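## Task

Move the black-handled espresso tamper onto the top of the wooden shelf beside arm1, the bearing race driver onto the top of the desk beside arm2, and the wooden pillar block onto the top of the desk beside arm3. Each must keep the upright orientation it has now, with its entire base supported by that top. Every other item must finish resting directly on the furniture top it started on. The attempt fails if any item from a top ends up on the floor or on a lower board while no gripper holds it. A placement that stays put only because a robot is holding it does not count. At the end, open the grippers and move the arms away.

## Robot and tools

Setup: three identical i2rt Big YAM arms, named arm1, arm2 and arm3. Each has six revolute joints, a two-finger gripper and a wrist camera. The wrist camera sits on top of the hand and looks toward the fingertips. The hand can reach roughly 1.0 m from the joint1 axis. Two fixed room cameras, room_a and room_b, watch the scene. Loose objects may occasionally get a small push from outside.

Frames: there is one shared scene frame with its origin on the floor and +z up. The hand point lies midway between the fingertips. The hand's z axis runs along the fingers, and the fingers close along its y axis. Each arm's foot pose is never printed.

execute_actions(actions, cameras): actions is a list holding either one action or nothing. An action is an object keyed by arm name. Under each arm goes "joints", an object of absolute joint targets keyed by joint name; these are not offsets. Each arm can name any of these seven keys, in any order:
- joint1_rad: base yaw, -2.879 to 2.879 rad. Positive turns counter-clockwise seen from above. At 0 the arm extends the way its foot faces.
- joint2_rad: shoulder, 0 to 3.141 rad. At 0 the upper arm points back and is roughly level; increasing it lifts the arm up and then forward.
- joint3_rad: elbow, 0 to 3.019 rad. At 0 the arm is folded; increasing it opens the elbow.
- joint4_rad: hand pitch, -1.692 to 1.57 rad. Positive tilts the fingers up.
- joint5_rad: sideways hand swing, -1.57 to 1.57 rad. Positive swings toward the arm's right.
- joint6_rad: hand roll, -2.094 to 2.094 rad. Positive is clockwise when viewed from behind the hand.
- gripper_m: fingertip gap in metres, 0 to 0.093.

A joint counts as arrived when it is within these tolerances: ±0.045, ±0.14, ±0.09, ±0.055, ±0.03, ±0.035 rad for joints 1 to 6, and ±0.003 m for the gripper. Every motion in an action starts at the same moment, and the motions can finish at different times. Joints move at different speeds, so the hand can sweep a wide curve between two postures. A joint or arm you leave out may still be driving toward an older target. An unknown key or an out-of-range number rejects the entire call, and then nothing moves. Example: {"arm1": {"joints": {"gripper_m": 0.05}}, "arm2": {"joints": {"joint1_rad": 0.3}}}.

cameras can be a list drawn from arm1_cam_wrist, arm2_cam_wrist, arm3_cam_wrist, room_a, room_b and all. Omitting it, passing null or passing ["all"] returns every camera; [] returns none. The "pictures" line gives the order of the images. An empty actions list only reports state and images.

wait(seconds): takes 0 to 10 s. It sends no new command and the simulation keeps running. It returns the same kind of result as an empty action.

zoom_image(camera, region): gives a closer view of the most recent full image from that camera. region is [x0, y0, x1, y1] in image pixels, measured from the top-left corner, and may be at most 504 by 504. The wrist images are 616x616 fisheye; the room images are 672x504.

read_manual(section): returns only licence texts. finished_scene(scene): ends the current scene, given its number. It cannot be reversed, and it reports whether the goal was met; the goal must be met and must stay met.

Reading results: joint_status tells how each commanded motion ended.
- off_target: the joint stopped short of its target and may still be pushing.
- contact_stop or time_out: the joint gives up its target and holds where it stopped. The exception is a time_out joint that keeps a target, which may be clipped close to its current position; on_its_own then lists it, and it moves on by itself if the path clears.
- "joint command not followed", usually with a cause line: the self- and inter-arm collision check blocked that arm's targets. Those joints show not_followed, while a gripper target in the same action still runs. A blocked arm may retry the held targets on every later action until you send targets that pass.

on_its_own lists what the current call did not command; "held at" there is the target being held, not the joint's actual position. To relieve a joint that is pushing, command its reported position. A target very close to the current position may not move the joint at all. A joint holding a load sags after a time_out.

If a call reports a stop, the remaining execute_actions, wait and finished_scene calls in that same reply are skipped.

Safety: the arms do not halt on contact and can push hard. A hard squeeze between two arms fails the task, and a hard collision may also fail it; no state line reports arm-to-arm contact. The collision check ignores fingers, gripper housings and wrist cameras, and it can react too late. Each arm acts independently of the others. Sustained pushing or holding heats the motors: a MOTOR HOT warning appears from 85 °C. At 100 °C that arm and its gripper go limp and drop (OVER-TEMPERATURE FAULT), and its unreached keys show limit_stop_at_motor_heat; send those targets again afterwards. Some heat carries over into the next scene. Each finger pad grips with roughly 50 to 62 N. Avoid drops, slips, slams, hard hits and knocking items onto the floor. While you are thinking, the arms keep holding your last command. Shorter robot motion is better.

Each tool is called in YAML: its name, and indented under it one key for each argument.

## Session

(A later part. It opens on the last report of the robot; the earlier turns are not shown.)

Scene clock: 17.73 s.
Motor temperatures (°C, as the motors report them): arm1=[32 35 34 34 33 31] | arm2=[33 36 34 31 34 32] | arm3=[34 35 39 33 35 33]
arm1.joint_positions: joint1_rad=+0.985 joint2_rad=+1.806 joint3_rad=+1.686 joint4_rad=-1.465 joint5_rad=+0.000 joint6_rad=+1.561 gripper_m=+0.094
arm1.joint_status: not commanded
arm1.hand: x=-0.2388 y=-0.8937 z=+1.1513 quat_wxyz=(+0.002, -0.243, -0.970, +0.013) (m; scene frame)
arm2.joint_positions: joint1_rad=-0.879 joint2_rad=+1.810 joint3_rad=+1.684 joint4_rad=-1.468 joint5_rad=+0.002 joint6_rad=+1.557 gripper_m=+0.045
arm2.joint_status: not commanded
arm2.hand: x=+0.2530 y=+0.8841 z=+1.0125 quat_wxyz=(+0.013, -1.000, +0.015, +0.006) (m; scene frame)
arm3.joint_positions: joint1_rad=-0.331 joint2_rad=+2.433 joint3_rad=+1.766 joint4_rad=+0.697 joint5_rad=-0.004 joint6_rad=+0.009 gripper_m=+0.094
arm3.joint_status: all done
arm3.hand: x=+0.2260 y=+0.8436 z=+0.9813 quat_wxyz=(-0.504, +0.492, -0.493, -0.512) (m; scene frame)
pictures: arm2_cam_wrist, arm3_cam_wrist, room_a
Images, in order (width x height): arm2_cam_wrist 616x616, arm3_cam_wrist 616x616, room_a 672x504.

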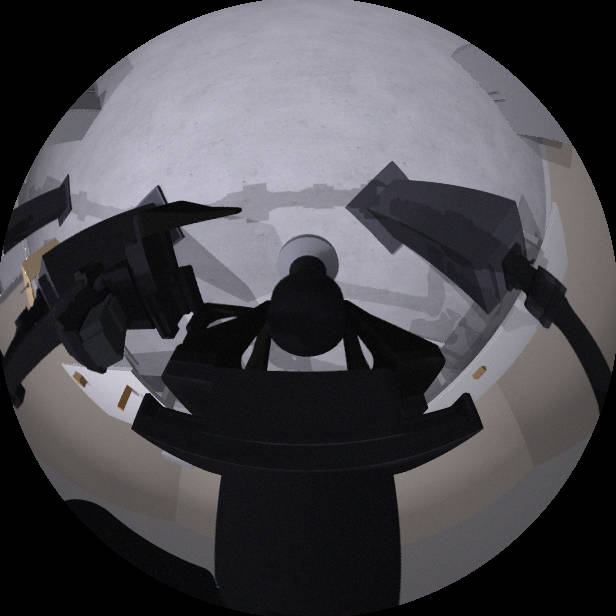

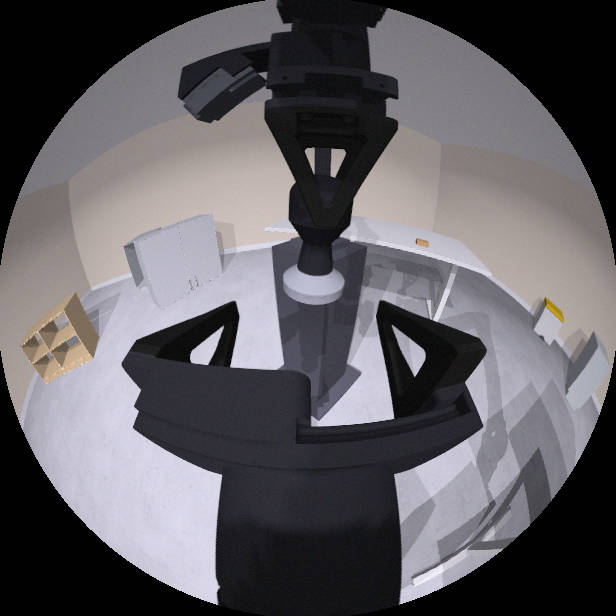

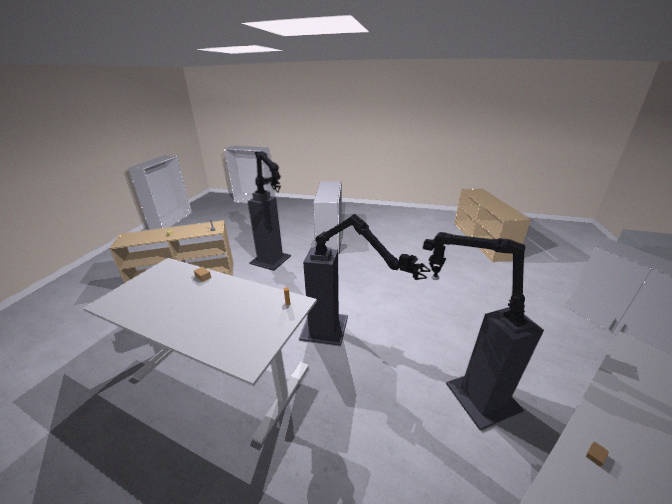

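execute_actions:
  actions:
    - {"arm3":{"joints":{"joint1_rad":-0.345,"joint2_rad":2.56,"joint3_rad":1.96,"joint4_rad":0.6}}}
  cameras: ["arm3_cam_wrist"]

execute_actions:
  actions:
    - {"arm3":{"joints":{"joint2_rad":2.68,"joint3_rad":2.22,"joint4_rad":0.475}}}
  cameras: ["arm3_cam_wrist","arm2_cam_wrist","room_a"]

zoom_image:
  camera: "room_a"
  region: [380,220,480,300]

Scene clock: 19.03 s.
Motor temperatures (°C, as the motors report them): arm1=[32 35 34 34 33 31] | arm2=[33 36 34 31 34 32] | arm3=[34 35 40 33 35 33]
arm1.joint_positions: joint1_rad=+0.985 joint2_rad=+1.806 joint3_rad=+1.686 joint4_rad=-1.465 joint5_rad=+0.000 joint6_rad=+1.561 gripper_m=+0.094
arm1.joint_status: not commanded
arm1.hand: x=-0.2388 y=-0.8937 z=+1.1513 quat_wxyz=(+0.002, -0.243, -0.970, +0.013) (m; scene frame)
arm2.joint_positions: joint1_rad=-0.879 joint2_rad=+1.810 joint3_rad=+1.684 joint4_rad=-1.468 joint5_rad=+0.002 joint6_rad=+1.557 gripper_m=+0.045
arm2.joint_status: not commanded
arm2.hand: x=+0.2530 y=+0.8841 z=+1.0125 quat_wxyz=(+0.013, -1.000, +0.015, +0.006) (m; scene frame)
arm3.joint_positions: joint1_rad=-0.332 joint2_rad=+2.524 joint3_rad=+1.902 joint4_rad=+0.608 joint5_rad=-0.004 joint6_rad=+0.009 gripper_m=+0.094
arm3.joint_status: all done
arm3.hand: x=+0.2270 y=+0.8702 z=+0.9525 quat_wxyz=(-0.493, +0.503, -0.504, -0.500) (m; scene frame)
pictures: arm3_cam_wrist
Images, in order (width x height): arm3_cam_wrist 616x616.

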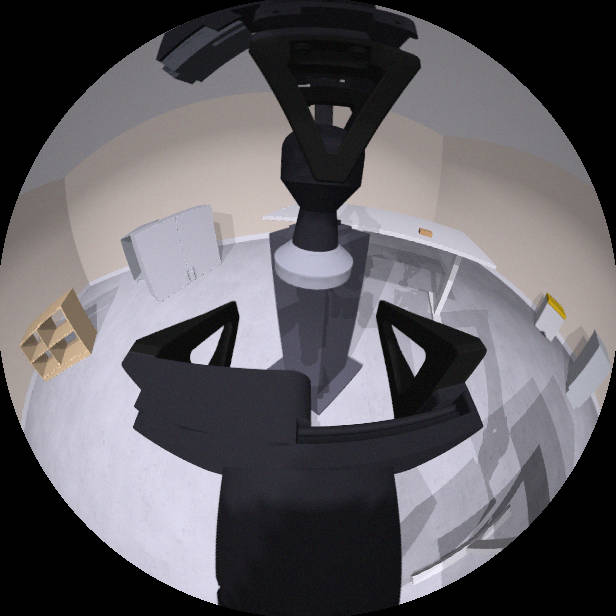

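Scene clock: 20.10 s.
Motor temperatures (°C, as the motors report them): arm1=[32 35 34 34 33 31] | arm2=[33 36 34 31 34 32] | arm3=[34 35 40 33 35 33]
arm1.joint_positions: joint1_rad=+0.985 joint2_rad=+1.806 joint3_rad=+1.686 joint4_rad=-1.465 joint5_rad=+0.000 joint6_rad=+1.561 gripper_m=+0.094
arm1.joint_status: not commanded
arm1.hand: x=-0.2388 y=-0.8937 z=+1.1513 quat_wxyz=(+0.002, -0.243, -0.970, +0.013) (m; scene frame)
arm2.joint_positions: joint1_rad=-0.879 joint2_rad=+1.810 joint3_rad=+1.684 joint4_rad=-1.468 joint5_rad=+0.002 joint6_rad=+1.557 gripper_m=+0.045
arm2.joint_status: not commanded
arm2.hand: x=+0.2530 y=+0.8841 z=+1.0125 quat_wxyz=(+0.013, -1.000, +0.015, +0.006) (m; scene frame)
arm3.joint_positions: joint1_rad=-0.332 joint2_rad=+2.656 joint3_rad=+2.167 joint4_rad=+0.481 joint5_rad=-0.004 joint6_rad=+0.009 gripper_m=+0.094
arm3.joint_status: all done
arm3.hand: x=+0.2269 y=+0.9157 z=+0.9507 quat_wxyz=(-0.494, +0.501, -0.503, -0.502) (m; scene frame)
pictures: arm2_cam_wrist, arm3_cam_wrist, room_a
Images, in order (width x height): arm2_cam_wrist 616x616, arm3_cam_wrist 616x616, room_a 672x504.

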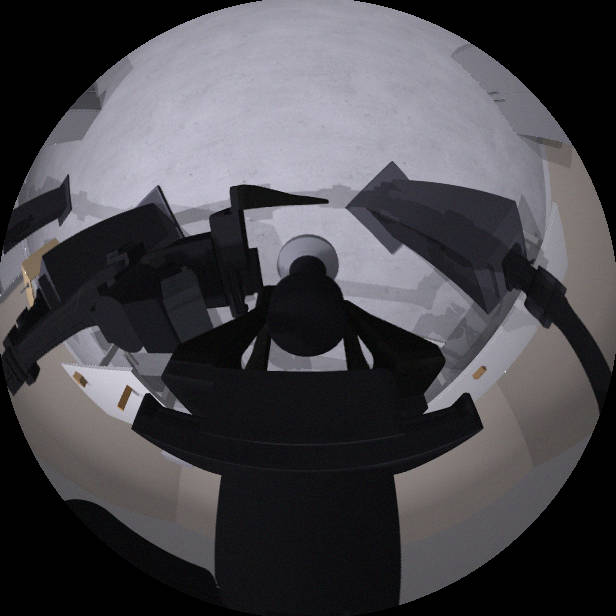

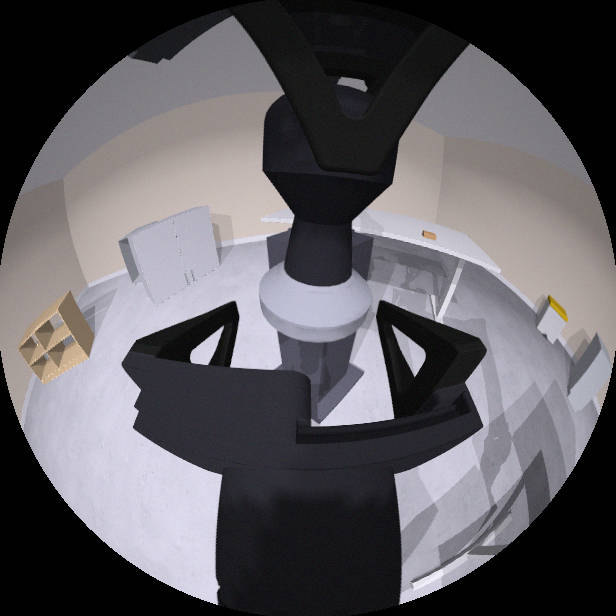

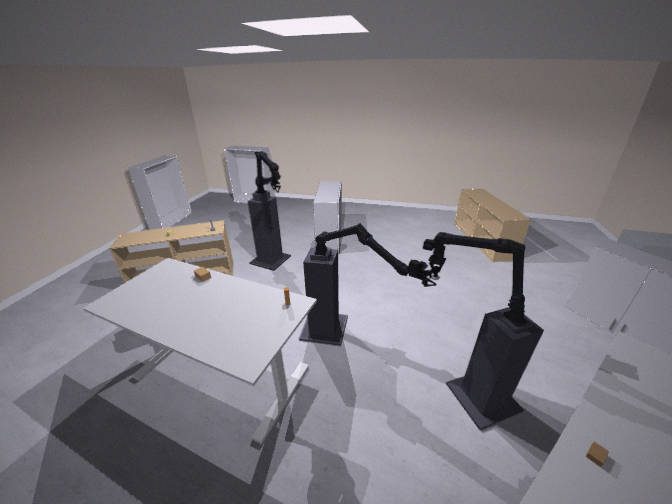

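Region (380, 220, 480, 300) of room_a's 672x504 image, scaled by 5.040, with more detail than that image has; it fills the top 403 rows of this view, and the rest is white.

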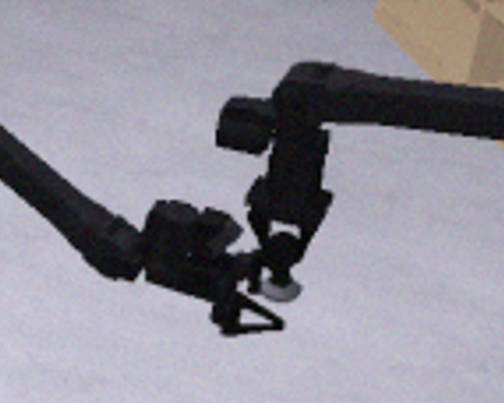

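execute_actions:
  actions:
    - {"arm3":{"joints":{"gripper_m":0}}}
  cameras: ["arm3_cam_wrist","arm2_cam_wrist","room_a"]

zoom_image:
  camera: "room_a"
  region: [400,240,470,300]

Scene clock: 21.43 s.
Motor temperatures (°C, as the motors report them): arm1=[32 36 34 34 33 31] | arm2=[33 36 34 31 34 32] | arm3=[34 36 41 33 35 33]
arm1.joint_positions: joint1_rad=+0.985 joint2_rad=+1.806 joint3_rad=+1.686 joint4_rad=-1.465 joint5_rad=+0.000 joint6_rad=+1.561 gripper_m=+0.094
arm1.joint_status: not commanded
arm1.hand: x=-0.2388 y=-0.8937 z=+1.1513 quat_wxyz=(+0.002, -0.243, -0.970, +0.013) (m; scene frame)
arm2.joint_positions: joint1_rad=-0.880 joint2_rad=+1.803 joint3_rad=+1.684 joint4_rad=-1.470 joint5_rad=+0.001 joint6_rad=+1.557 gripper_m=+0.045
arm2.joint_status: not commanded
arm2.hand: x=+0.2528 y=+0.8849 z=+1.0159 quat_wxyz=(+0.011, -1.000, +0.016, +0.005) (m; scene frame)
arm3.joint_positions: joint1_rad=-0.339 joint2_rad=+2.658 joint3_rad=+2.167 joint4_rad=+0.476 joint5_rad=+0.002 joint6_rad=+0.008 gripper_m=+0.000
arm3.joint_status: all done
arm3.hand: x=+0.2347 y=+0.9156 z=+0.9472 quat_wxyz=(-0.496, +0.500, -0.508, -0.497) (m; scene frame)
pictures: arm2_cam_wrist, arm3_cam_wrist, room_a
Images, in order (width x height): arm2_cam_wrist 616x616, arm3_cam_wrist 616x616, room_a 672x504.

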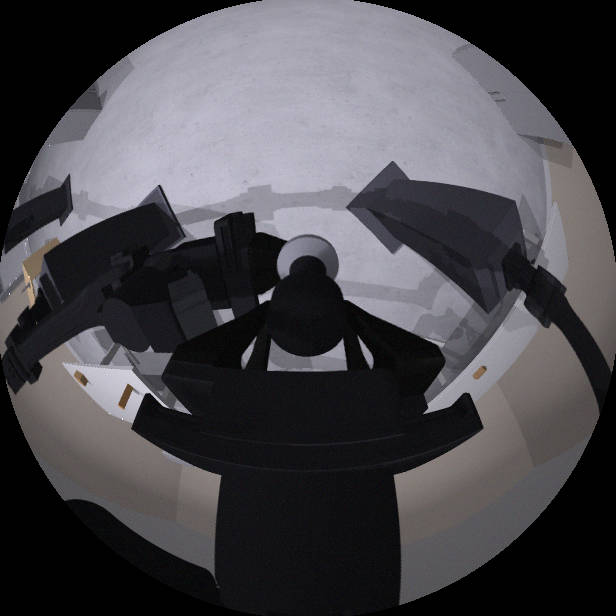

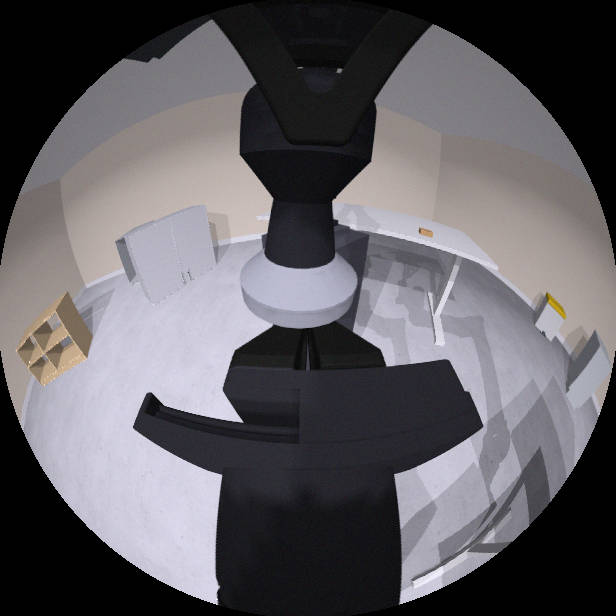

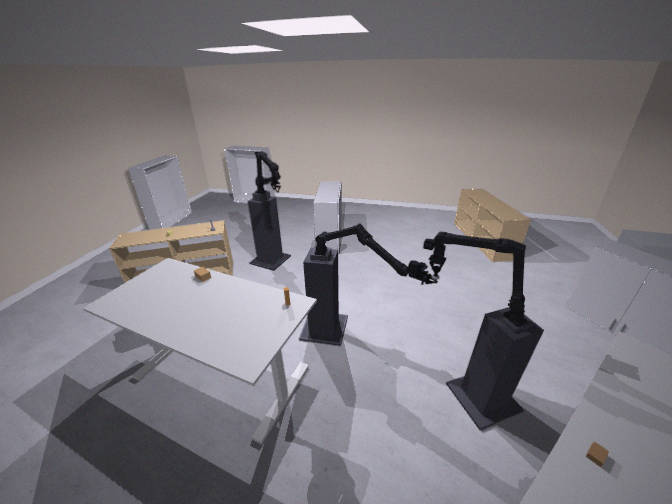

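Region (400, 240, 470, 300) of room_a's 672x504 image, scaled by 7.200, with more detail than that image has; it fills the top 432 rows of this view, and the rest is white.

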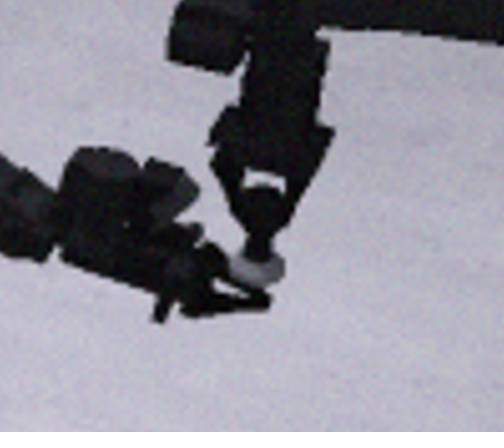

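execute_actions:
  actions:
    - {"arm3":{"joints":{"gripper_m":0.093}}}
  cameras: []

execute_actions:
  actions:
    - {"arm3":{"joints":{"joint4_rad":0.57}}}
  cameras: ["arm3_cam_wrist"]

execute_actions:
  actions:
    - {"arm3":{"joints":{"gripper_m":0.03}}}
  cameras: ["arm3_cam_wrist","arm2_cam_wrist","room_a"]

zoom_image:
  camera: "room_a"
  region: [400,240,470,300]

Scene clock: 22.27 s.
Motor temperatures (°C, as the motors report them): arm1=[32 36 34 34 33 31] | arm2=[33 36 34 31 34 32] | arm3=[34 36 41 33 35 33]
arm1.joint_positions: joint1_rad=+0.985 joint2_rad=+1.806 joint3_rad=+1.686 joint4_rad=-1.465 joint5_rad=+0.000 joint6_rad=+1.561 gripper_m=+0.094
arm1.joint_status: not commanded
arm1.hand: x=-0.2388 y=-0.8937 z=+1.1513 quat_wxyz=(+0.002, -0.243, -0.970, +0.013) (m; scene frame)
arm2.joint_positions: joint1_rad=-0.880 joint2_rad=+1.803 joint3_rad=+1.684 joint4_rad=-1.470 joint5_rad=+0.001 joint6_rad=+1.557 gripper_m=+0.045
arm2.joint_status: not commanded
arm2.hand: x=+0.2528 y=+0.8849 z=+1.0159 quat_wxyz=(+0.011, -1.000, +0.016, +0.005) (m; scene frame)
arm3.joint_positions: joint1_rad=-0.339 joint2_rad=+2.658 joint3_rad=+2.167 joint4_rad=+0.476 joint5_rad=+0.002 joint6_rad=+0.008 gripper_m=+0.093
arm3.joint_status: all done
arm3.hand: x=+0.2347 y=+0.9156 z=+0.9472 quat_wxyz=(-0.496, +0.500, -0.508, -0.497) (m; scene frame)
pictures: none
No camera images: the call's "cameras" was empty. Leave "cameras" out to get every camera's image.

Scene clock: 23.00 s.
Motor temperatures (°C, as the motors report them): arm1=[32 36 34 34 33 31] | arm2=[33 36 34 31 34 32] | arm3=[34 36 41 33 35 33]
arm1.joint_positions: joint1_rad=+0.985 joint2_rad=+1.806 joint3_rad=+1.686 joint4_rad=-1.465 joint5_rad=+0.000 joint6_rad=+1.561 gripper_m=+0.094
arm1.joint_status: not commanded
arm1.hand: x=-0.2388 y=-0.8937 z=+1.1513 quat_wxyz=(+0.002, -0.243, -0.970, +0.013) (m; scene frame)
arm2.joint_positions: joint1_rad=-0.880 joint2_rad=+1.803 joint3_rad=+1.684 joint4_rad=-1.470 joint5_rad=+0.001 joint6_rad=+1.557 gripper_m=+0.045
arm2.joint_status: not commanded
arm2.hand: x=+0.2528 y=+0.8849 z=+1.0159 quat_wxyz=(+0.011, -1.000, +0.016, +0.005) (m; scene frame)
arm3.joint_positions: joint1_rad=-0.339 joint2_rad=+2.658 joint3_rad=+2.167 joint4_rad=+0.554 joint5_rad=+0.002 joint6_rad=+0.008 gripper_m=+0.093
arm3.joint_status: all done
arm3.hand: x=+0.2347 y=+0.9151 z=+0.9664 quat_wxyz=(-0.515, +0.480, -0.488, -0.516) (m; scene frame)
pictures: arm3_cam_wrist
Images, in order (width x height): arm3_cam_wrist 616x616.

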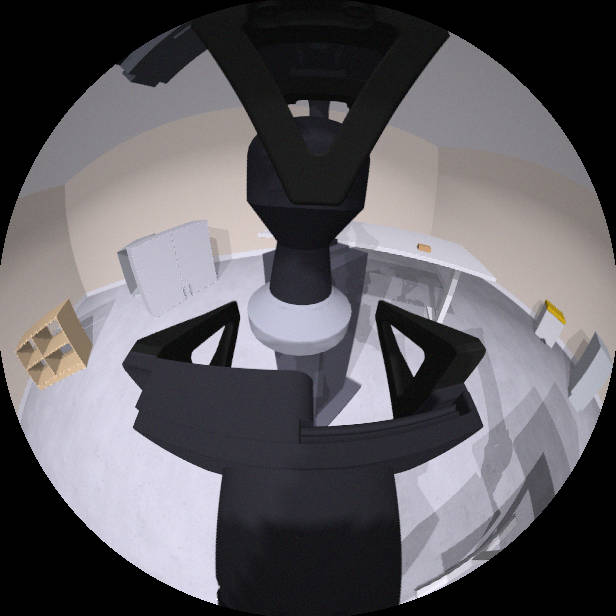

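Scene clock: 23.63 s.
Motor temperatures (°C, as the motors report them): arm1=[32 36 34 34 33 31] | arm2=[33 36 34 31 34 32] | arm3=[34 37 42 33 35 33]
arm1.joint_positions: joint1_rad=+0.985 joint2_rad=+1.806 joint3_rad=+1.686 joint4_rad=-1.465 joint5_rad=+0.000 joint6_rad=+1.561 gripper_m=+0.094
arm1.joint_status: not commanded
arm1.hand: x=-0.2388 y=-0.8937 z=+1.1513 quat_wxyz=(+0.002, -0.243, -0.970, +0.013) (m; scene frame)
arm2.joint_positions: joint1_rad=-0.878 joint2_rad=+1.803 joint3_rad=+1.684 joint4_rad=-1.470 joint5_rad=-0.005 joint6_rad=+1.559 gripper_m=+0.045
arm2.joint_status: not commanded
arm2.hand: x=+0.2548 y=+0.8849 z=+1.0159 quat_wxyz=(+0.011, -1.000, +0.016, +0.003) (m; scene frame)
arm3.joint_positions: joint1_rad=-0.338 joint2_rad=+2.658 joint3_rad=+2.167 joint4_rad=+0.555 joint5_rad=-0.001 joint6_rad=+0.008 gripper_m=+0.050
arm3.joint_status: gripper_m off_target (ended at +0.050, target +0.030)
arm3.hand: x=+0.2337 y=+0.9151 z=+0.9665 quat_wxyz=(-0.514, +0.481, -0.486, -0.517) (m; scene frame)
pictures: arm2_cam_wrist, arm3_cam_wrist, room_a
Images, in order (width x height): arm2_cam_wrist 616x616, arm3_cam_wrist 616x616, room_a 672x504.

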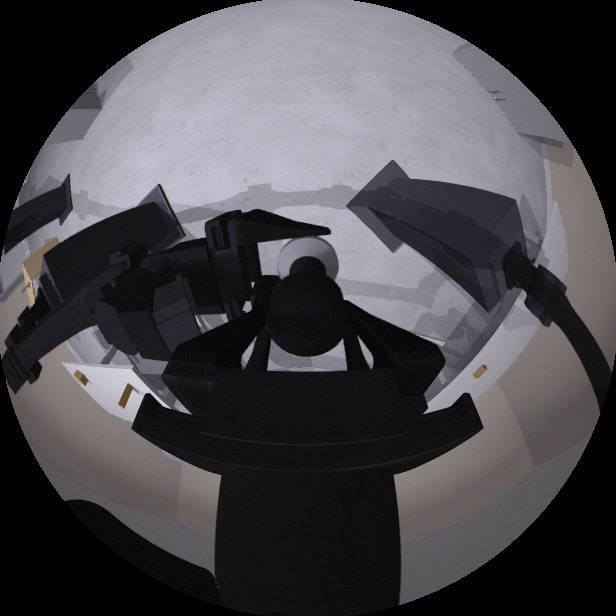

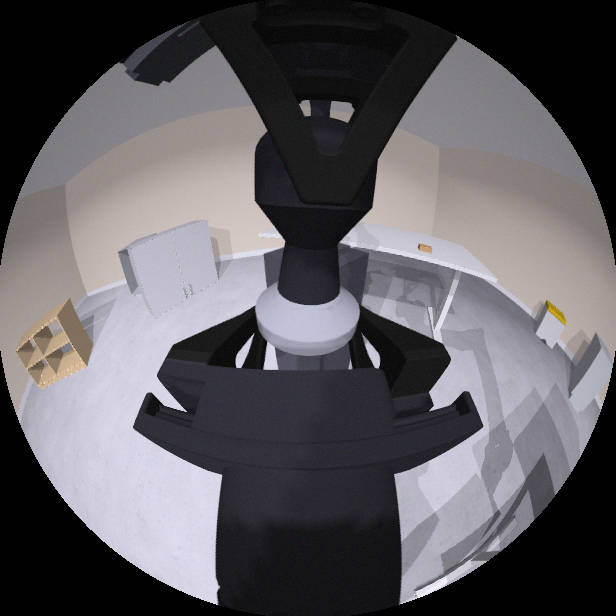

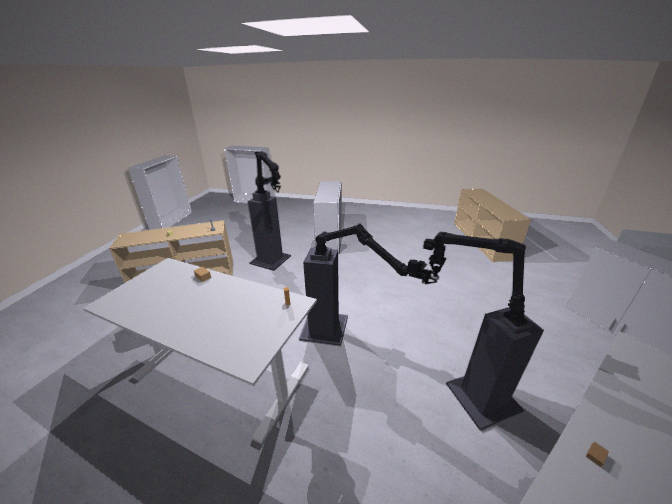

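Region (400, 240, 470, 300) of room_a's 672x504 image, scaled by 7.200, with more detail than that image has; it fills the top 432 rows of this view, and the rest is white.

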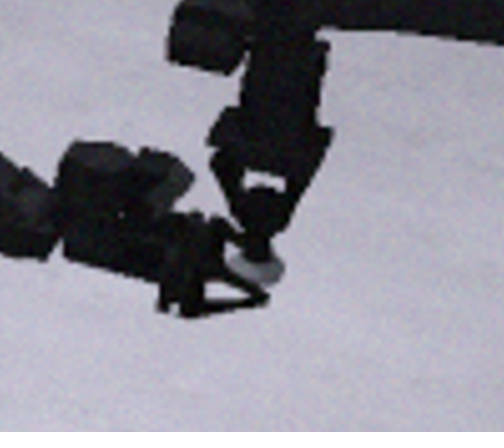

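execute_actions:
  actions:
    - {"arm2":{"joints":{"gripper_m":0.06}}}
  cameras: ["arm3_cam_wrist"]

execute_actions:
  actions:
    - {"arm2":{"joints":{"joint2_rad":1.6,"joint4_rad":-1.6}},"arm1":{"joints":{"joint2_rad":1.55,"gripper_m":0.068}}}
  cameras: ["arm3_cam_wrist"]

execute_actions:
  actions:
    - {"arm3":{"joints":{"joint1_rad":2.3}},"arm2":{"joints":{"joint2_rad":1.3}}}

Scene clock: 24.63 s.
Motor temperatures (°C, as the motors report them): arm1=[32 36 34 34 33 31] | arm2=[33 36 34 31 34 32] | arm3=[34 37 42 33 35 33]
arm1.joint_positions: joint1_rad=+0.985 joint2_rad=+1.806 joint3_rad=+1.686 joint4_rad=-1.465 joint5_rad=+0.000 joint6_rad=+1.561 gripper_m=+0.094
arm1.joint_status: not commanded
arm1.hand: x=-0.2388 y=-0.8937 z=+1.1513 quat_wxyz=(+0.002, -0.243, -0.970, +0.013) (m; scene frame)
arm2.joint_positions: joint1_rad=-0.878 joint2_rad=+1.792 joint3_rad=+1.684 joint4_rad=-1.470 joint5_rad=-0.003 joint6_rad=+1.560 gripper_m=+0.060
arm2.joint_status: all done
arm2.hand: x=+0.2547 y=+0.8856 z=+1.0219 quat_wxyz=(+0.005, -1.000, +0.016, +0.003) (m; scene frame)
arm3.joint_positions: joint1_rad=-0.338 joint2_rad=+2.670 joint3_rad=+2.167 joint4_rad=+0.555 joint5_rad=-0.001 joint6_rad=+0.008 gripper_m=+0.050
arm3.joint_status: not commanded
arm3.hand: x=+0.2337 y=+0.9145 z=+0.9556 quat_wxyz=(-0.512, +0.484, -0.489, -0.514) (m; scene frame)
pictures: arm3_cam_wrist
Images, in order (width x height): arm3_cam_wrist 616x616.

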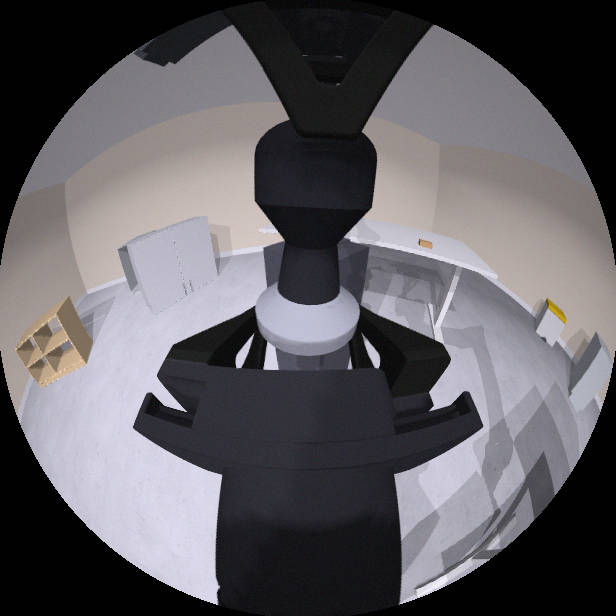

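Scene clock: 26.03 s.
Motor temperatures (°C, as the motors report them): arm1=[32 36 34 34 33 31] | arm2=[33 36 35 31 34 32] | arm3=[34 37 43 33 35 33]
arm1.joint_positions: joint1_rad=+0.985 joint2_rad=+1.559 joint3_rad=+1.686 joint4_rad=-1.465 joint5_rad=+0.000 joint6_rad=+1.562 gripper_m=+0.068
arm1.joint_status: all done
arm1.hand: x=-0.2534 y=-0.9194 z=+1.2795 quat_wxyz=(-0.029, -0.242, -0.964, -0.106) (m; scene frame)
arm2.joint_positions: joint1_rad=-0.878 joint2_rad=+1.594 joint3_rad=+1.684 joint4_rad=-1.593 joint5_rad=-0.003 joint6_rad=+1.560 gripper_m=+0.060
arm2.joint_status: all done
arm2.hand: x=+0.2579 y=+0.9387 z=+1.1206 quat_wxyz=(-0.032, -0.999, +0.016, +0.005) (m; scene frame)
arm3.joint_positions: joint1_rad=-0.338 joint2_rad=+2.670 joint3_rad=+2.167 joint4_rad=+0.555 joint5_rad=-0.001 joint6_rad=+0.008 gripper_m=+0.050
arm3.joint_status: not commanded
arm3.hand: x=+0.2337 y=+0.9145 z=+0.9556 quat_wxyz=(-0.512, +0.484, -0.489, -0.514) (m; scene frame)
pictures: arm3_cam_wrist
Images, in order (width x height): arm3_cam_wrist 616x616.

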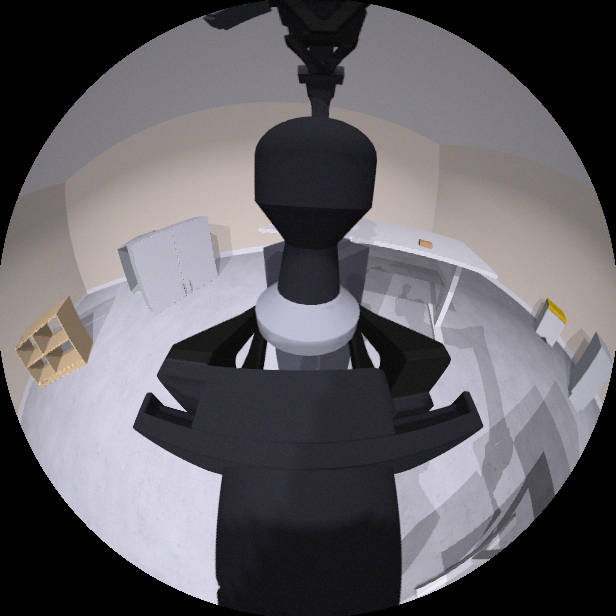

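Scene clock: 29.00 s.
Motor temperatures (°C, as the motors report them): arm1=[32 36 35 34 33 31] | arm2=[33 36 35 31 34 32] | arm3=[34 38 43 33 35 33]
arm1.joint_positions: joint1_rad=+0.985 joint2_rad=+1.559 joint3_rad=+1.686 joint4_rad=-1.465 joint5_rad=+0.000 joint6_rad=+1.562 gripper_m=+0.068
arm1.joint_status: not commanded
arm1.hand: x=-0.2534 y=-0.9194 z=+1.2795 quat_wxyz=(-0.029, -0.242, -0.964, -0.106) (m; scene frame)
arm2.joint_positions: joint1_rad=-0.878 joint2_rad=+1.303 joint3_rad=+1.684 joint4_rad=-1.593 joint5_rad=-0.003 joint6_rad=+1.560 gripper_m=+0.060
arm2.joint_status: all done
arm2.hand: x=+0.2621 y=+1.0057 z=+1.2496 quat_wxyz=(-0.177, -0.984, +0.014, +0.009) (m; scene frame)
arm3.joint_positions: joint1_rad=+2.290 joint2_rad=+2.670 joint3_rad=+2.167 joint4_rad=+0.555 joint5_rad=-0.002 joint6_rad=+0.005 gripper_m=+0.050
arm3.joint_status: all done
arm3.hand: x=-0.2515 y=-0.8992 z=+0.9553 quat_wxyz=(+0.366, +0.596, +0.345, -0.626) (m; scene frame)
pictures: arm1_cam_wrist, arm2_cam_wrist, arm3_cam_wrist, room_a, room_b
Images, in order (width x height): arm1_cam_wrist 616x616, arm2_cam_wrist 616x616, arm3_cam_wrist 616x616, room_a 672x504, room_b 672x504.

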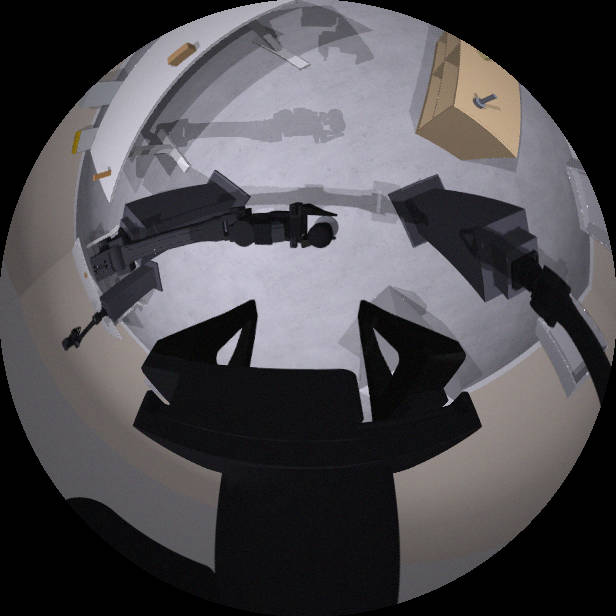

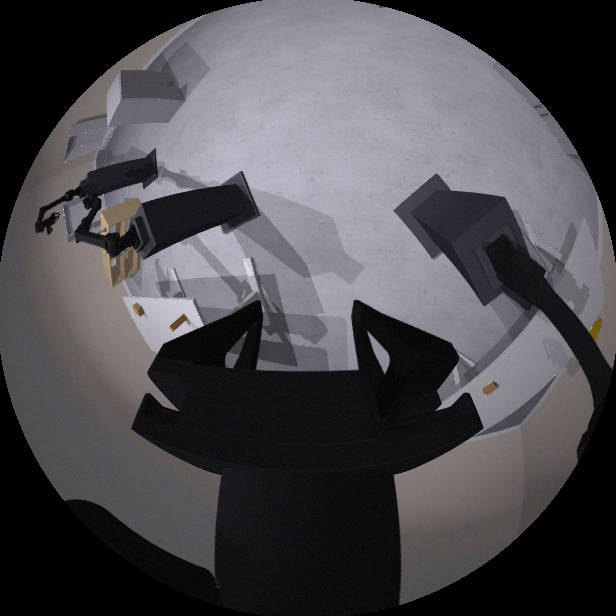

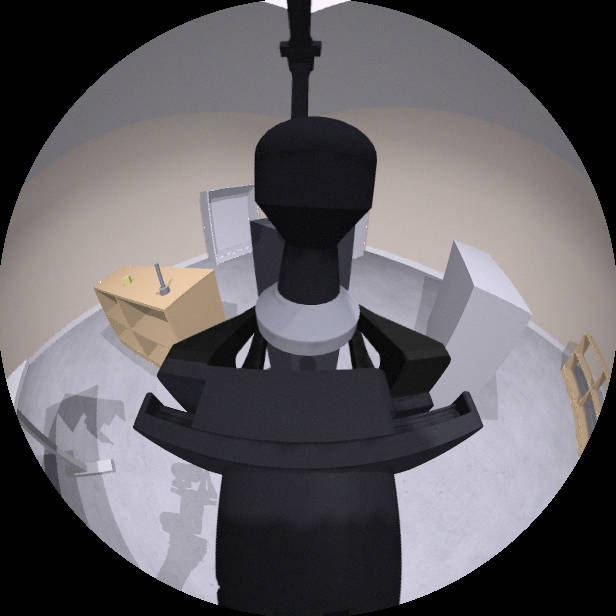

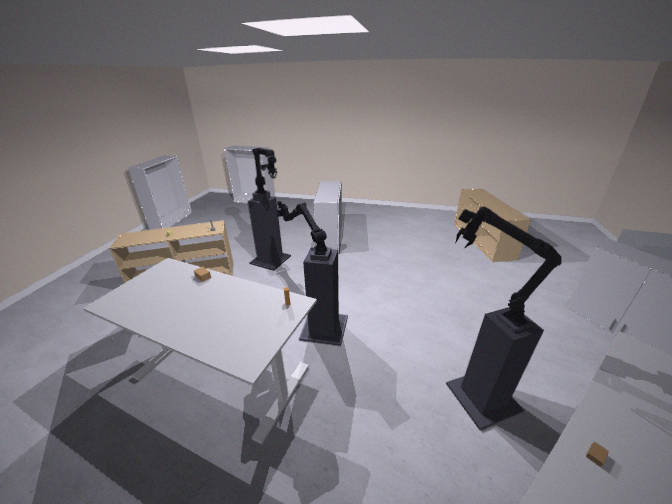

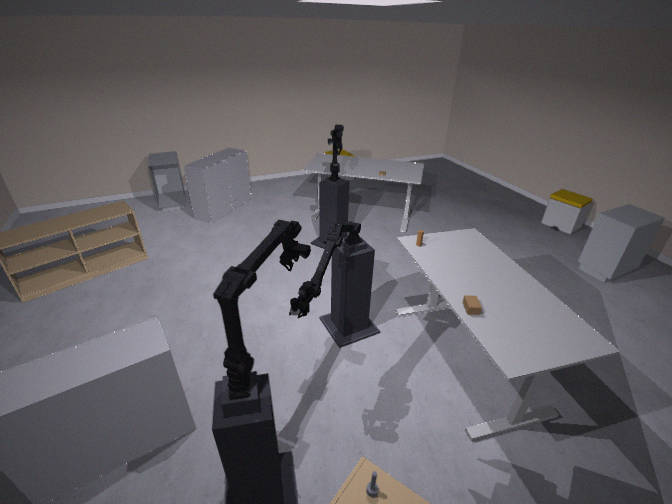

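execute_actions:
  actions:
    - {"arm1":{"joints":{"joint2_rad":1.765,"joint3_rad":1.465,"joint4_rad":-1.27}}}
  cameras: ["arm3_cam_wrist","arm1_cam_wrist","room_b"]

Scene clock: 30.47 s.
Motor temperatures (°C, as the motors report them): arm1=[32 36 35 34 33 31] | arm2=[33 36 35 31 34 32] | arm3=[34 39 44 33 35 33]
arm1.joint_positions: joint1_rad=+0.985 joint2_rad=+1.766 joint3_rad=+1.438 joint4_rad=-1.280 joint5_rad=+0.000 joint6_rad=+1.562 gripper_m=+0.068
arm1.joint_status: all done
arm1.hand: x=-0.2571 y=-0.9278 z=+1.0804 quat_wxyz=(+0.005, -0.244, -0.970, +0.025) (m; scene frame)
arm2.joint_positions: joint1_rad=-0.878 joint2_rad=+1.303 joint3_rad=+1.684 joint4_rad=-1.593 joint5_rad=-0.003 joint6_rad=+1.560 gripper_m=+0.060
arm2.joint_status: not commanded
arm2.hand: x=+0.2621 y=+1.0057 z=+1.2496 quat_wxyz=(-0.177, -0.984, +0.014, +0.009) (m; scene frame)
arm3.joint_positions: joint1_rad=+2.290 joint2_rad=+2.670 joint3_rad=+2.167 joint4_rad=+0.555 joint5_rad=-0.002 joint6_rad=+0.005 gripper_m=+0.050
arm3.joint_status: not commanded
arm3.hand: x=-0.2515 y=-0.8992 z=+0.9553 quat_wxyz=(+0.366, +0.596, +0.345, -0.626) (m; scene frame)
pictures: arm1_cam_wrist, arm3_cam_wrist, room_b
Images, in order (width x height): arm1_cam_wrist 616x616, arm3_cam_wrist 616x616, room_b 672x504.

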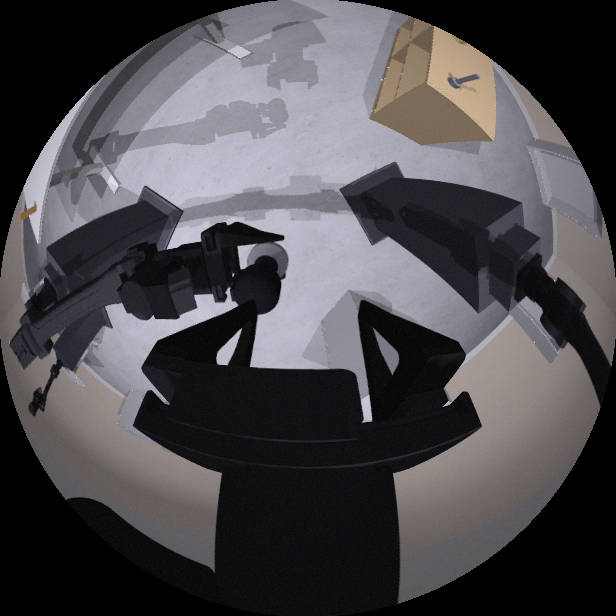

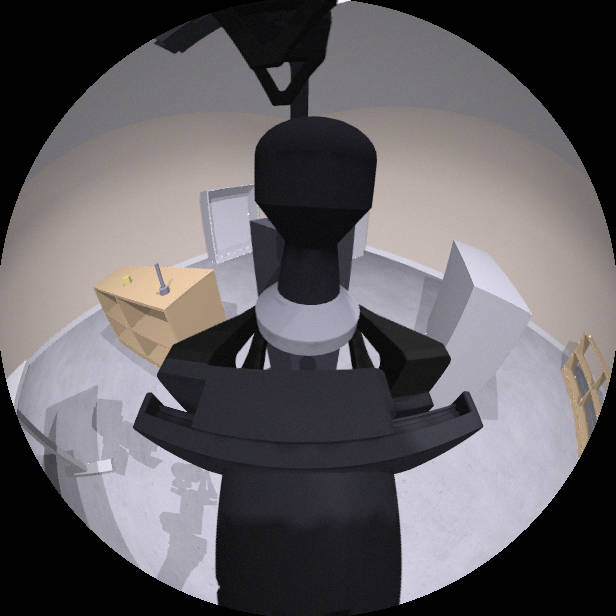

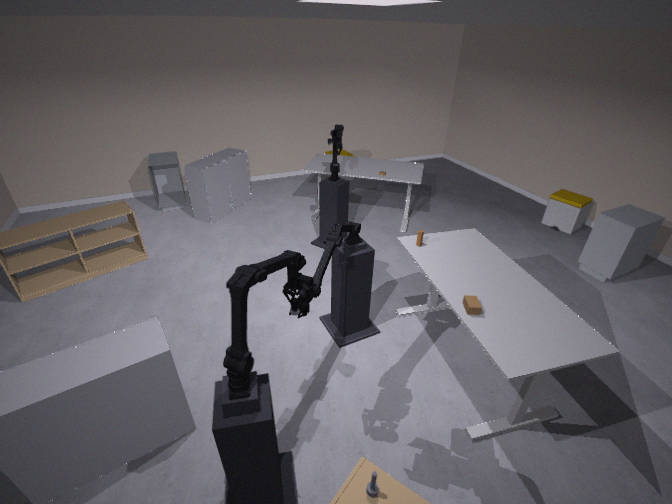

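execute_actions:
  actions:
    - {"arm1":{"joints":{"joint1_rad":1.04,"joint2_rad":1.82,"joint3_rad":1.57,"joint4_rad":-1.275}}}
  cameras: ["arm3_cam_wrist","arm1_cam_wrist"]

Scene clock: 31.40 s.
Motor temperatures (°C, as the motors report them): arm1=[32 36 35 34 33 31] | arm2=[33 36 35 31 34 32] | arm3=[34 39 44 33 35 33]
arm1.joint_positions: joint1_rad=+1.038 joint2_rad=+1.826 joint3_rad=+1.514 joint4_rad=-1.280 joint5_rad=+0.000 joint6_rad=+1.562 gripper_m=+0.068
arm1.joint_status: all done
arm1.hand: x=-0.2695 y=-0.8911 z=+1.0767 quat_wxyz=(+0.003, -0.218, -0.976, +0.017) (m; scene frame)
arm2.joint_positions: joint1_rad=-0.878 joint2_rad=+1.303 joint3_rad=+1.684 joint4_rad=-1.593 joint5_rad=-0.003 joint6_rad=+1.560 gripper_m=+0.060
arm2.joint_status: not commanded
arm2.hand: x=+0.2621 y=+1.0057 z=+1.2496 quat_wxyz=(-0.177, -0.984, +0.014, +0.009) (m; scene frame)
arm3.joint_positions: joint1_rad=+2.290 joint2_rad=+2.670 joint3_rad=+2.167 joint4_rad=+0.555 joint5_rad=-0.002 joint6_rad=+0.005 gripper_m=+0.050
arm3.joint_status: not commanded
arm3.hand: x=-0.2515 y=-0.8992 z=+0.9553 quat_wxyz=(+0.366, +0.596, +0.345, -0.626) (m; scene frame)
pictures: arm1_cam_wrist, arm3_cam_wrist
Images, in order (width x height): arm1_cam_wrist 616x616, arm3_cam_wrist 616x616.

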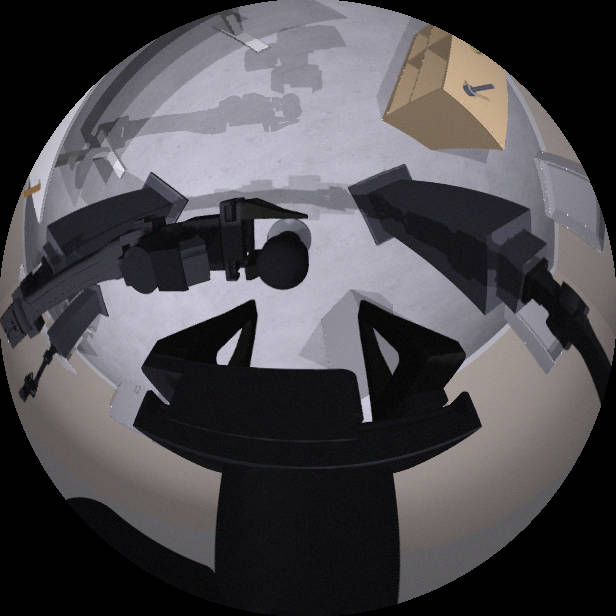

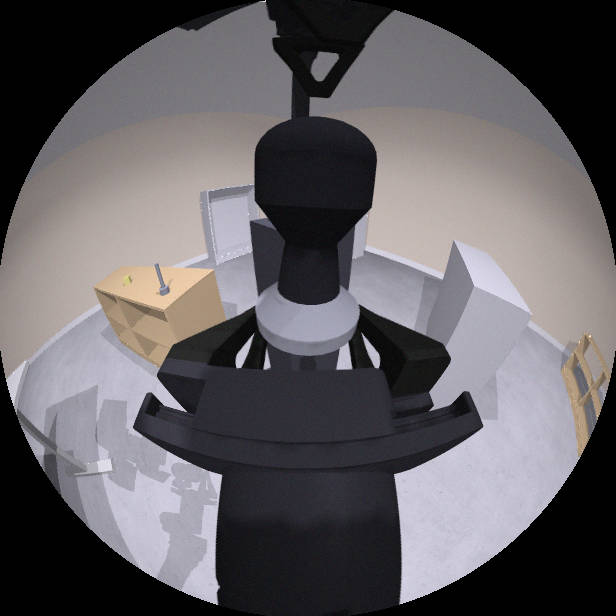

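execute_actions:
  actions:
    - {"arm1":{"joints":{"joint2_rad":1.85,"joint4_rad":-1.16}}}
  cameras: ["arm3_cam_wrist","arm1_cam_wrist"]

Scene clock: 32.30 s.
Motor temperatures (°C, as the motors report them): arm1=[32 36 35 34 33 31] | arm2=[33 36 35 31 34 32] | arm3=[34 39 44 33 35 33]
arm1.joint_positions: joint1_rad=+1.038 joint2_rad=+1.848 joint3_rad=+1.514 joint4_rad=-1.173 joint5_rad=+0.000 joint6_rad=+1.562 gripper_m=+0.068
arm1.joint_status: all done
arm1.hand: x=-0.2583 y=-0.8680 z=+1.0649 quat_wxyz=(-0.007, -0.218, -0.976, -0.024) (m; scene frame)
arm2.joint_positions: joint1_rad=-0.878 joint2_rad=+1.303 joint3_rad=+1.684 joint4_rad=-1.593 joint5_rad=-0.003 joint6_rad=+1.560 gripper_m=+0.060
arm2.joint_status: not commanded
arm2.hand: x=+0.2621 y=+1.0057 z=+1.2496 quat_wxyz=(-0.177, -0.984, +0.014, +0.009) (m; scene frame)
arm3.joint_positions: joint1_rad=+2.290 joint2_rad=+2.670 joint3_rad=+2.167 joint4_rad=+0.555 joint5_rad=-0.002 joint6_rad=+0.005 gripper_m=+0.050
arm3.joint_status: not commanded
arm3.hand: x=-0.2515 y=-0.8992 z=+0.9553 quat_wxyz=(+0.366, +0.596, +0.345, -0.626) (m; scene frame)
pictures: arm1_cam_wrist, arm3_cam_wrist
Images, in order (width x height): arm1_cam_wrist 616x616, arm3_cam_wrist 616x616.

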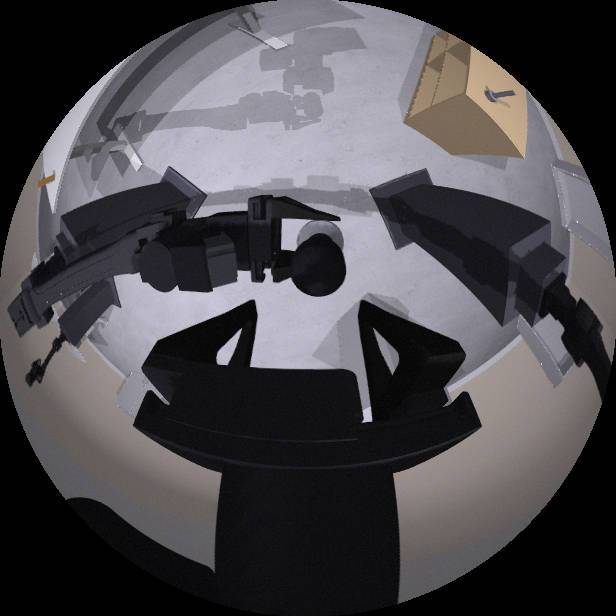

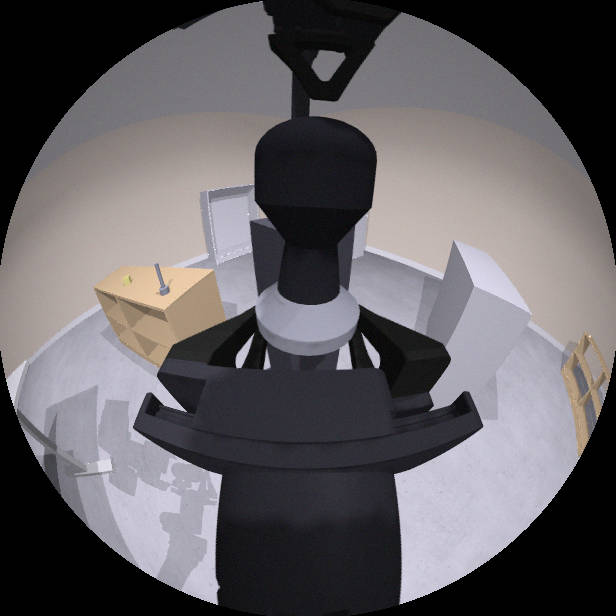

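execute_actions:
  actions:
    - {"arm1":{"joints":{"joint2_rad":1.95}}}
  cameras: ["arm3_cam_wrist","arm1_cam_wrist"]

Scene clock: 35.47 s.
Motor temperatures (°C, as the motors report them): arm1=[32 36 36 34 33 31] | arm2=[33 36 35 31 34 32] | arm3=[34 40 45 33 35 33]
arm1.joint_positions: joint1_rad=+1.038 joint2_rad=+1.968 joint3_rad=+1.527 joint4_rad=-1.170 joint5_rad=+0.000 joint6_rad=+1.562 gripper_m=+0.068
arm1.joint_status: all done
arm1.hand: x=-0.2588 y=-0.8694 z=+1.0041 quat_wxyz=(+0.005, -0.218, -0.976, +0.026) (m; scene frame)
arm2.joint_positions: joint1_rad=-0.878 joint2_rad=+1.303 joint3_rad=+1.684 joint4_rad=-1.593 joint5_rad=-0.003 joint6_rad=+1.560 gripper_m=+0.060
arm2.joint_status: not commanded
arm2.hand: x=+0.2621 y=+1.0057 z=+1.2496 quat_wxyz=(-0.177, -0.984, +0.014, +0.009) (m; scene frame)
arm3.joint_positions: joint1_rad=+2.290 joint2_rad=+2.670 joint3_rad=+2.167 joint4_rad=+0.555 joint5_rad=-0.002 joint6_rad=+0.005 gripper_m=+0.050
arm3.joint_status: not commanded
arm3.hand: x=-0.2515 y=-0.8992 z=+0.9553 quat_wxyz=(+0.366, +0.596, +0.345, -0.626) (m; scene frame)
pictures: arm1_cam_wrist, arm3_cam_wrist
Images, in order (width x height): arm1_cam_wrist 616x616, arm3_cam_wrist 616x616.

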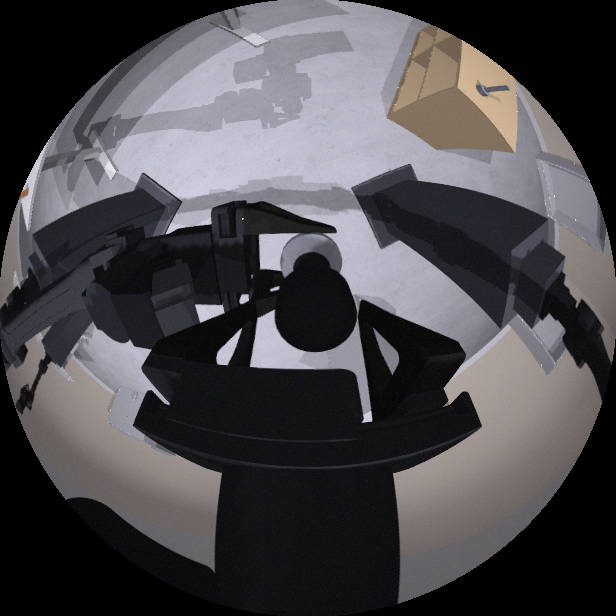

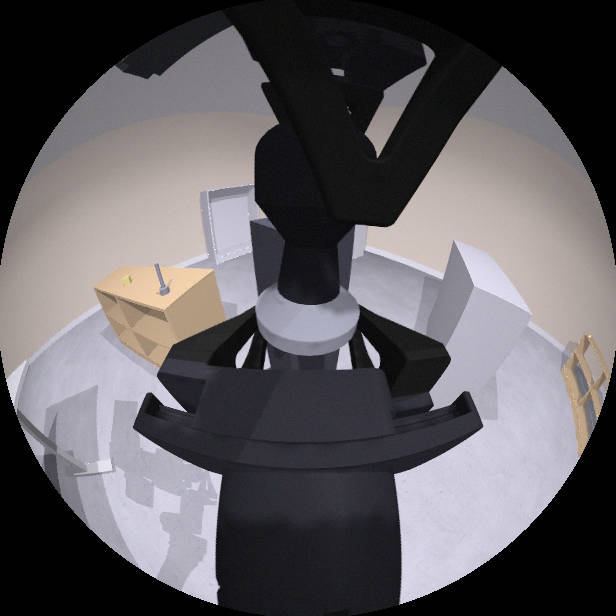

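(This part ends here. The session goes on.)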